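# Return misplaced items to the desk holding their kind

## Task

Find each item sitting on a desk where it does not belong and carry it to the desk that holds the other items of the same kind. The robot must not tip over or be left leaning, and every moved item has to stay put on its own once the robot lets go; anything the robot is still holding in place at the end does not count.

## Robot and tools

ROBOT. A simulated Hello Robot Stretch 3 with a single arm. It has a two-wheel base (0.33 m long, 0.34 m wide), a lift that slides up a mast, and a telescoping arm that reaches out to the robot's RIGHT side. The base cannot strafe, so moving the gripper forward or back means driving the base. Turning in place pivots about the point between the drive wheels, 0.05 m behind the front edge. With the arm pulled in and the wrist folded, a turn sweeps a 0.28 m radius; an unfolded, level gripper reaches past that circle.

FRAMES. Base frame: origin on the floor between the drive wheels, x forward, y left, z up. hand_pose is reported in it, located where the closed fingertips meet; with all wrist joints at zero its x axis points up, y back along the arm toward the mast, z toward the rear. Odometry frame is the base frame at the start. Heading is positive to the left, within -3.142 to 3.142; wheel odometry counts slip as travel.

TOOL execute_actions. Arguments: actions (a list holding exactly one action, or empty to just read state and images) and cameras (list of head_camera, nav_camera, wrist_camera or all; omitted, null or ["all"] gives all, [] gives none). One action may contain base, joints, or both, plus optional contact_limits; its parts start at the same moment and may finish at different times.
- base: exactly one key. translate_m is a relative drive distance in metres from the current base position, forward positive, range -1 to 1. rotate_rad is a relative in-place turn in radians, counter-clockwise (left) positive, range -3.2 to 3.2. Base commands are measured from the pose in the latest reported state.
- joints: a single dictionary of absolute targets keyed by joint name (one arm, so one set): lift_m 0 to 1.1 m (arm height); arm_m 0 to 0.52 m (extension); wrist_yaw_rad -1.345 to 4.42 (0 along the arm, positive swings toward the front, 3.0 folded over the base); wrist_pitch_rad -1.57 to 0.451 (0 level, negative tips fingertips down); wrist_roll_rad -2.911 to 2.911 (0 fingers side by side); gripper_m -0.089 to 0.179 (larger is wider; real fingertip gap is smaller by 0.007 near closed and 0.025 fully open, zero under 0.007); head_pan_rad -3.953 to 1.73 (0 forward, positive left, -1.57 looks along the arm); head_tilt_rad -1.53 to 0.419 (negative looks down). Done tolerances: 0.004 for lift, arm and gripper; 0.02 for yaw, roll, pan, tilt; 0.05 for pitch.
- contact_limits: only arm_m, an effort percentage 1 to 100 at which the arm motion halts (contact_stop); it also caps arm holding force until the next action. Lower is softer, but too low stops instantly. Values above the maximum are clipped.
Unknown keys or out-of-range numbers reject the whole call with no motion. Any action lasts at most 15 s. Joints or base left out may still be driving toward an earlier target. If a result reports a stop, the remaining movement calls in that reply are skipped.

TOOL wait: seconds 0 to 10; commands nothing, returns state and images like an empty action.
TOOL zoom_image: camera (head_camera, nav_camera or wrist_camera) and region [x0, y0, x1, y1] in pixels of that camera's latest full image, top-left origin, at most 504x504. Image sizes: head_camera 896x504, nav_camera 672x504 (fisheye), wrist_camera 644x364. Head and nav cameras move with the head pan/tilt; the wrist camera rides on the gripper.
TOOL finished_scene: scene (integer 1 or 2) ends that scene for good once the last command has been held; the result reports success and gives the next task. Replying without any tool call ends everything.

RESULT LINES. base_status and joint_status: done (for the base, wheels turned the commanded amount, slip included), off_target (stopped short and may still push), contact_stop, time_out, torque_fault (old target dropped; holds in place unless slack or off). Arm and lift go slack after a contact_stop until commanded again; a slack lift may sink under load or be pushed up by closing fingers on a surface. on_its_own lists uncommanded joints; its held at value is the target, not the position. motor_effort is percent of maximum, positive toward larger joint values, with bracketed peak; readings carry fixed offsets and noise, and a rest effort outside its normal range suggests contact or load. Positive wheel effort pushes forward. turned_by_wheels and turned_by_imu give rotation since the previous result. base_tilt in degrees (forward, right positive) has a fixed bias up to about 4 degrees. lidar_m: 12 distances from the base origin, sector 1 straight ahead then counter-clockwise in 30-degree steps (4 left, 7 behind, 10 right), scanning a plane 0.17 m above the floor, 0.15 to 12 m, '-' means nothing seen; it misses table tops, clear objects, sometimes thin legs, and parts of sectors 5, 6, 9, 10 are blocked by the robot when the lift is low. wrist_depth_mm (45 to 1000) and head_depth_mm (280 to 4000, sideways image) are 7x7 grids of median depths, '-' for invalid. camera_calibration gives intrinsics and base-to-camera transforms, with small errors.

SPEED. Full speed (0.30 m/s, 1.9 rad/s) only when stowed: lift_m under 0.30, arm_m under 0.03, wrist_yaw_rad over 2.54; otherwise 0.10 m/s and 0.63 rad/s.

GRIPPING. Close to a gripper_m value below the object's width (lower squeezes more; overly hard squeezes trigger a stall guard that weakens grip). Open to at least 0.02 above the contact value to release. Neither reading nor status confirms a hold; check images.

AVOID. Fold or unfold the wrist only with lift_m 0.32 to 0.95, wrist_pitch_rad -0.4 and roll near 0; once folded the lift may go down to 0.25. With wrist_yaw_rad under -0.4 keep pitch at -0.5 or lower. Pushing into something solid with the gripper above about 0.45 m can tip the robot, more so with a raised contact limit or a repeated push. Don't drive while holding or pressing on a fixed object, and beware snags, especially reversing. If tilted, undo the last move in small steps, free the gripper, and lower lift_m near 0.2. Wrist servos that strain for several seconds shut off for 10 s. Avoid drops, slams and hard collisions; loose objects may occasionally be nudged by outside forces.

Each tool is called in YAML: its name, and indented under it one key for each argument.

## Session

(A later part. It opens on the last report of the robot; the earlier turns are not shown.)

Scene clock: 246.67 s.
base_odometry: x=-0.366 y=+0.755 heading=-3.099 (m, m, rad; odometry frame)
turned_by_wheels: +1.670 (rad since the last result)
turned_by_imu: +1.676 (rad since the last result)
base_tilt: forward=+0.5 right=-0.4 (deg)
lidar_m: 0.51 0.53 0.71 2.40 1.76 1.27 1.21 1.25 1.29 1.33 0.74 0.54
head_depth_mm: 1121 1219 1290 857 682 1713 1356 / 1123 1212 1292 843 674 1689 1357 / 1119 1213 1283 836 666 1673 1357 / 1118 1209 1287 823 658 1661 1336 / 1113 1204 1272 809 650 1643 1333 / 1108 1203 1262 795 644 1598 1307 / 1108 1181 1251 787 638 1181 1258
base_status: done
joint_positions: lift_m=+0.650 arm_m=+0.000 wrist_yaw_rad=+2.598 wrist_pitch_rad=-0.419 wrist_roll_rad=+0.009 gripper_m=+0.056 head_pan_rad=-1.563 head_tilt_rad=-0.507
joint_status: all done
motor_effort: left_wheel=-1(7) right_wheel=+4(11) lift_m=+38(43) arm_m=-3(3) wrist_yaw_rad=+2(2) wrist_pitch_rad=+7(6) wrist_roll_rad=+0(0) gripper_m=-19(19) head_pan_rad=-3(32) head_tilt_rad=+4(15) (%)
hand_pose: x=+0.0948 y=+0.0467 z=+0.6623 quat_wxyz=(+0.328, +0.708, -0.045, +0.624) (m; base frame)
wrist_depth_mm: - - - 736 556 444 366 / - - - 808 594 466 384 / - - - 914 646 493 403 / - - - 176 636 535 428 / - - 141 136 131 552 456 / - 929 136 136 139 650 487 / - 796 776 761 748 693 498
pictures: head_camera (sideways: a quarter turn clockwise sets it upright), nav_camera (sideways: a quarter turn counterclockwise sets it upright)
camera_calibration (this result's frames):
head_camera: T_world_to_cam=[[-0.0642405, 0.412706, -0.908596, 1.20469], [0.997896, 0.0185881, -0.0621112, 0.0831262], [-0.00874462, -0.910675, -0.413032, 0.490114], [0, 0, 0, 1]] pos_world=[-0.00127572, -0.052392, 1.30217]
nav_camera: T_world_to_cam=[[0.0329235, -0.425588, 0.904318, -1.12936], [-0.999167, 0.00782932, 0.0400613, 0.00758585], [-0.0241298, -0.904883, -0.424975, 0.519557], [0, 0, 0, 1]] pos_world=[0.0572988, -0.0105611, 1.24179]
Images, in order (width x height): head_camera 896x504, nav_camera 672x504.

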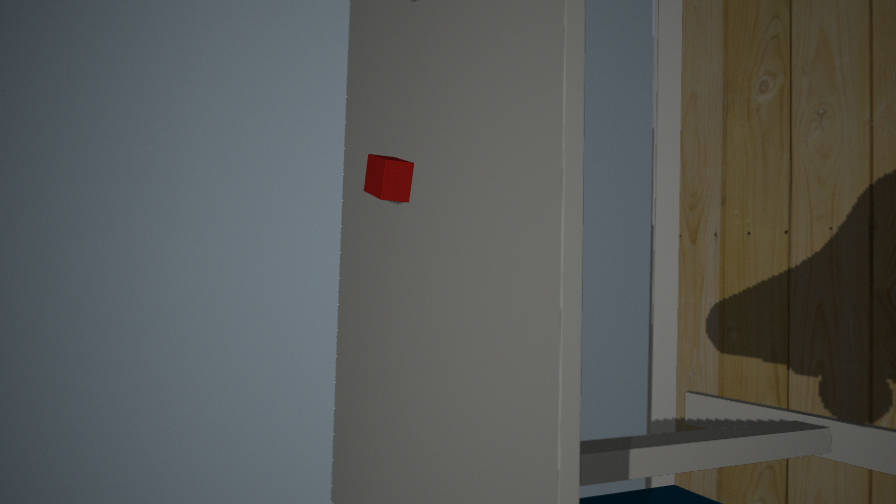

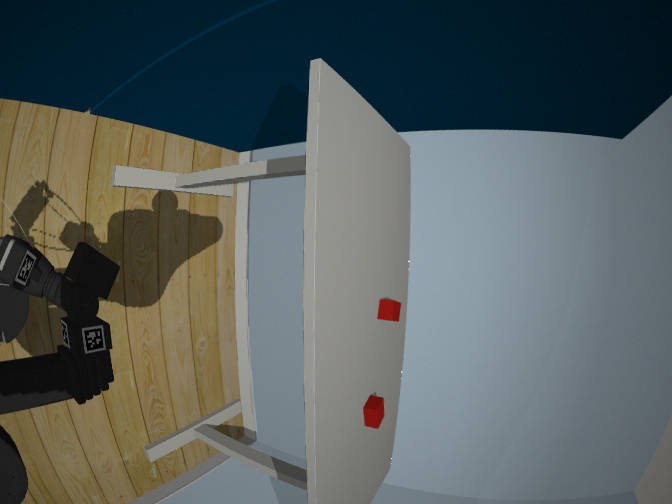

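execute_actions:
  actions:
    - {"joints":{"wrist_yaw_rad":0.1,"wrist_pitch_rad":-0.25,"lift_m":0.965,"arm_m":0.06}}
  cameras: []

execute_actions:
  actions:
    - {"joints":{"arm_m":0.36}}
  cameras: []

execute_actions:
  actions:
    - {"joints":{"lift_m":0.937}}
  cameras: ["wrist_camera"]

execute_actions:
  actions:
    - {"joints":{"gripper_m":0.16}}
  cameras: ["wrist_camera"]

execute_actions:
  actions:
    - {"joints":{"arm_m":0.25,"lift_m":0.96}}

Scene clock: 255.27 s.
base_odometry: x=-0.366 y=+0.755 heading=-3.099 (m, m, rad; odometry frame)
turned_by_wheels: +0.000 (rad since the last result)
turned_by_imu: +0.000 (rad since the last result)
base_tilt: forward=+0.5 right=-0.4 (deg)
lidar_m: 0.51 0.53 0.72 2.39 1.76 1.26 1.21 1.25 1.29 1.33 0.74 0.54
head_depth_mm: 1125 1217 1298 863 - - - / 1121 1209 1291 846 - - - / 1118 1223 1289 832 636 - - / 1114 1207 1283 820 - - - / 1111 1203 1274 812 551 1593 1325 / 1112 1207 1262 801 642 1580 1309 / 1107 1193 1264 791 636 1185 1252
base_status: not commanded
joint_positions: lift_m=+0.965 arm_m=+0.060 wrist_yaw_rad=+0.103 wrist_pitch_rad=-0.273 wrist_roll_rad=+0.009 gripper_m=+0.056 head_pan_rad=-1.563 head_tilt_rad=-0.507
joint_status: all done
motor_effort: left_wheel=-1(0) right_wheel=+4(4) lift_m=+38(42) arm_m=+5(7) wrist_yaw_rad=-2(3) wrist_pitch_rad=+8(8) wrist_roll_rad=+0(0) gripper_m=-19(19) head_pan_rad=-3(3) head_tilt_rad=+3(3) (%)
hand_pose: x=+0.0032 y=-0.4437 z=+1.0113 quat_wxyz=(+0.702, +0.132, -0.698, -0.061) (m; base frame)
wrist_depth_mm: 627 876 894 879 907 917 892 / 618 816 852 749 601 628 519 / 560 538 496 463 430 405 379 / 390 366 348 176 320 301 287 / 290 286 142 136 131 - - / 585 730 136 136 139 - - / 578 857 - - - - -
pictures: none
No camera images: the call's "cameras" was empty. Leave "cameras" out to get every camera's image.

Scene clock: 258.70 s.
base_odometry: x=-0.366 y=+0.755 heading=-3.099 (m, m, rad; odometry frame)
turned_by_wheels: +0.000 (rad since the last result)
turned_by_imu: +0.000 (rad since the last result)
base_tilt: forward=+0.6 right=-0.4 (deg)
lidar_m: 0.51 0.53 0.71 2.39 1.76 1.27 1.21 1.25 1.29 1.33 0.74 0.53
head_depth_mm: 1125 1215 1298 - - 1644 1357 / 1123 1215 1303 - 672 1678 1361 / 1121 1211 1280 739 665 1669 1347 / 1114 1211 1302 - 657 1653 1332 / 1114 1210 1269 760 651 1640 1334 / 1115 1198 1262 802 645 1597 1308 / 1107 1193 1259 788 636 1190 1260
base_status: not commanded
joint_positions: lift_m=+0.965 arm_m=+0.360 wrist_yaw_rad=+0.102 wrist_pitch_rad=-0.273 wrist_roll_rad=+0.009 gripper_m=+0.056 head_pan_rad=-1.563 head_tilt_rad=-0.507
joint_status: all done
motor_effort: left_wheel=-1(0) right_wheel=+3(4) lift_m=+38(38) arm_m=+5(5) wrist_yaw_rad=-1(2) wrist_pitch_rad=+8(8) wrist_roll_rad=+0(0) gripper_m=-19(19) head_pan_rad=-2(2) head_tilt_rad=+3(4) (%)
hand_pose: x=+0.0029 y=-0.7437 z=+1.0113 quat_wxyz=(+0.702, +0.132, -0.698, -0.061) (m; base frame)
wrist_depth_mm: 620 640 637 652 644 646 639 / 623 685 668 674 669 604 565 / 578 522 491 456 401 351 380 / 384 365 343 176 318 299 286 / 286 279 141 136 131 239 228 / 229 226 137 136 139 193 191 / 191 185 177 171 169 168 163
pictures: none
No camera images: the call's "cameras" was empty. Leave "cameras" out to get every camera's image.

Scene clock: 259.73 s.
base_odometry: x=-0.366 y=+0.755 heading=-3.099 (m, m, rad; odometry frame)
turned_by_wheels: +0.000 (rad since the last result)
turned_by_imu: +0.000 (rad since the last result)
base_tilt: forward=+0.6 right=-0.4 (deg)
lidar_m: 0.51 0.53 0.71 2.39 1.76 1.27 1.21 1.25 1.29 1.33 0.74 0.54
head_depth_mm: 1128 1221 1298 920 - - 1332 / 1125 1217 1297 - 1643 1693 1350 / 1121 1212 1306 - 666 1671 1345 / 1106 1211 1292 - 658 1650 1338 / 1107 1199 1281 759 651 1654 1331 / 1105 1197 1260 797 643 1575 1313 / 1108 1194 1259 786 635 1186 1267
base_status: not commanded
joint_positions: lift_m=+0.937 arm_m=+0.360 wrist_yaw_rad=+0.102 wrist_pitch_rad=-0.273 wrist_roll_rad=+0.009 gripper_m=+0.056 head_pan_rad=-1.563 head_tilt_rad=-0.507
joint_status: all done
motor_effort: left_wheel=-1(1) right_wheel=+4(4) lift_m=+29(35) arm_m=+5(6) wrist_yaw_rad=-1(2) wrist_pitch_rad=+8(8) wrist_roll_rad=+0(0) gripper_m=-19(19) head_pan_rad=-2(3) head_tilt_rad=+4(4) (%)
hand_pose: x=+0.0029 y=-0.7438 z=+0.9836 quat_wxyz=(+0.702, +0.132, -0.698, -0.061) (m; base frame)
wrist_depth_mm: 619 645 632 643 655 638 648 / 616 677 672 616 567 495 468 / 476 438 405 376 333 315 315 / 320 304 288 176 263 248 237 / 236 233 141 136 131 198 189 / 191 187 136 136 139 159 158 / 159 154 148 145 143 139 135
pictures: wrist_camera
camera_calibration (this result's frames):
wrist_camera: T_world_to_cam=[[-0.99458, -0.0329274, -0.0986221, 0.0743511], [0.0716092, 0.470776, -0.879342, 1.2388], [0.0753834, -0.881638, -0.465867, -0.0296262], [0, 0, 0, 1]] pos_world=[-0.0125283, -0.606871, 1.08286]
Images, in order (width x height): wrist_camera 644x364.

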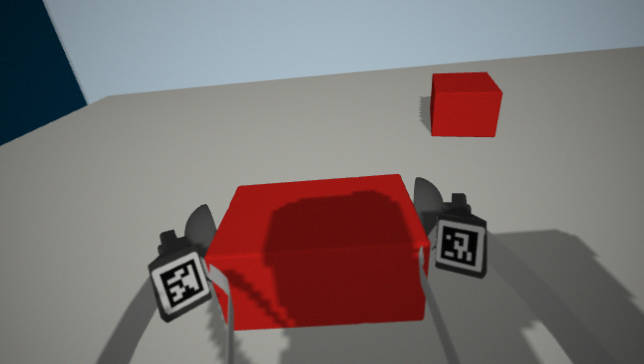

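Scene clock: 261.27 s.
base_odometry: x=-0.366 y=+0.755 heading=-3.099 (m, m, rad; odometry frame)
turned_by_wheels: +0.000 (rad since the last result)
turned_by_imu: +0.000 (rad since the last result)
base_tilt: forward=+0.6 right=-0.4 (deg)
lidar_m: 0.51 0.53 0.71 2.39 1.76 1.27 1.21 1.25 1.29 1.33 0.74 0.53
head_depth_mm: 1129 1219 1291 922 - - 1330 / 1116 1212 1294 - 1647 1681 1361 / 1118 1207 1300 - 664 1660 1350 / 1122 1208 1289 - 658 1663 1340 / 1115 1212 1273 755 650 1651 1335 / 1106 1198 1254 802 643 1597 1313 / 1106 1201 1257 787 637 1188 1258
base_status: not commanded
joint_positions: lift_m=+0.937 arm_m=+0.360 wrist_yaw_rad=+0.102 wrist_pitch_rad=-0.271 wrist_roll_rad=+0.009 gripper_m=+0.160 head_pan_rad=-1.563 head_tilt_rad=-0.507
joint_status: all done
motor_effort: left_wheel=-1(2) right_wheel=+4(4) lift_m=+29(30) arm_m=+5(4) wrist_yaw_rad=-1(2) wrist_pitch_rad=+7(7) wrist_roll_rad=+0(0) gripper_m=+0(83) head_pan_rad=-2(3) head_tilt_rad=+3(3) (%)
hand_pose: x=+0.0029 y=-0.7439 z=+0.9840 quat_wxyz=(+0.702, +0.131, -0.698, -0.061) (m; base frame)
wrist_depth_mm: 623 647 643 657 640 631 636 / 622 677 671 638 566 500 470 / 483 444 409 378 333 314 315 / 322 304 287 275 257 257 237 / 240 239 154 142 144 - 192 / 197 - 138 135 139 161 158 / - 152 147 145 143 140 135
pictures: wrist_camera
camera_calibration (this result's frames):
wrist_camera: T_world_to_cam=[[-0.994563, -0.0330966, -0.0987402, 0.0743932], [0.0717643, 0.469261, -0.880139, 1.2389], [0.0754645, -0.882439, -0.464334, -0.0316777], [0, 0, 0, 1]] pos_world=[-0.0125296, -0.606859, 1.08304]
Images, in order (width x height): wrist_camera 644x364.

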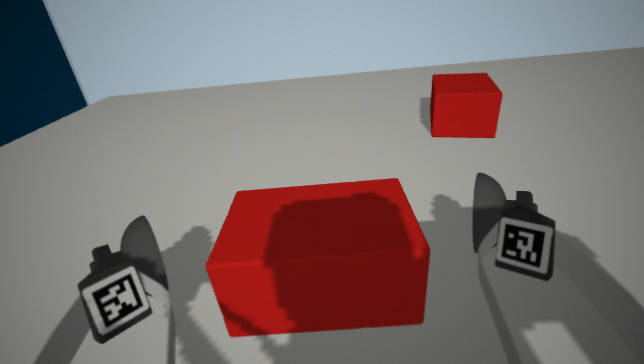

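Scene clock: 263.33 s.
base_odometry: x=-0.366 y=+0.755 heading=-3.099 (m, m, rad; odometry frame)
turned_by_wheels: +0.000 (rad since the last result)
turned_by_imu: +0.000 (rad since the last result)
base_tilt: forward=+0.6 right=-0.4 (deg)
lidar_m: 0.51 0.53 0.71 2.39 1.75 1.27 1.21 1.26 1.29 1.33 0.74 0.54
head_depth_mm: 1128 1222 1297 995 - 1680 1356 / 1121 1221 1297 - 1639 1688 1355 / 1125 1217 1305 - 1641 1672 1342 / 1120 1212 1290 - 1655 1654 1338 / 1110 1202 1277 831 652 1638 1334 / 1108 1192 1256 800 643 1584 1299 / 1101 1196 1254 787 636 1186 1257
base_status: not commanded
joint_positions: lift_m=+0.960 arm_m=+0.250 wrist_yaw_rad=+0.102 wrist_pitch_rad=-0.270 wrist_roll_rad=+0.009 gripper_m=+0.160 head_pan_rad=-1.563 head_tilt_rad=-0.507
joint_status: all done
motor_effort: left_wheel=-1(1) right_wheel=+4(4) lift_m=+37(38) arm_m=-3(3) wrist_yaw_rad=-1(1) wrist_pitch_rad=+7(7) wrist_roll_rad=+0(0) gripper_m=+0(0) head_pan_rad=-3(3) head_tilt_rad=+3(3) (%)
hand_pose: x=+0.0029 y=-0.6345 z=+1.0070 quat_wxyz=(+0.702, +0.131, -0.698, -0.060) (m; base frame)
wrist_depth_mm: 619 743 721 752 728 733 739 / 621 785 770 738 616 610 554 / 563 521 485 444 416 394 374 / 382 358 334 242 298 303 278 / 282 281 258 248 241 - 226 / 226 - 211 205 198 190 186 / 195 178 178 173 168 163 158
pictures: head_camera (sideways: a quarter turn clockwise sets it upright), nav_camera (sideways: a quarter turn counterclockwise sets it upright), wrist_camera
camera_calibration (this result's frames):
head_camera: T_world_to_cam=[[-0.0641759, 0.412716, -0.908596, 1.20469], [0.997899, 0.0184317, -0.0621112, 0.0831262], [-0.00888727, -0.910673, -0.413032, 0.490115], [0, 0, 0, 1]] pos_world=[-0.00128392, -0.0523908, 1.30217]
nav_camera: T_world_to_cam=[[0.0328569, -0.425593, 0.904318, -1.12936], [-0.999165, 0.00798584, 0.0400613, 0.00758585], [-0.0242715, -0.90488, -0.424975, 0.519558], [0, 0, 0, 1]] pos_world=[0.0572971, -0.0105691, 1.24179]
wrist_camera: T_world_to_cam=[[-0.994552, -0.0332056, -0.0988149, 0.0802961], [0.0718622, 0.468297, -0.880644, 1.20767], [0.0755171, -0.882947, -0.46336, 0.0741984], [0, 0, 0, 1]] pos_world=[-0.0125303, -0.497369, 1.10584]
Images, in order (width x height): head_camera 896x504, nav_camera 672x504, wrist_camera 644x364.

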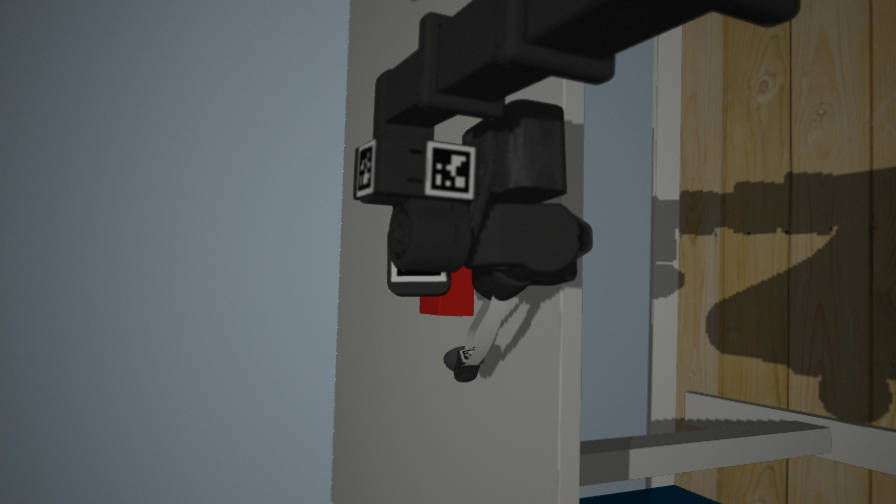

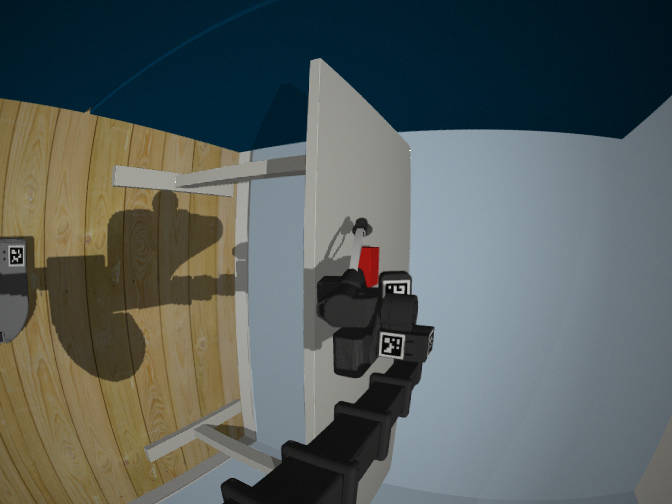

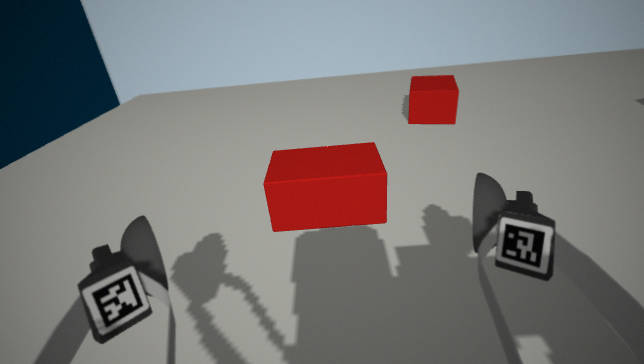

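finished_scene:
  scene: 1

The scene is finished: the task was done.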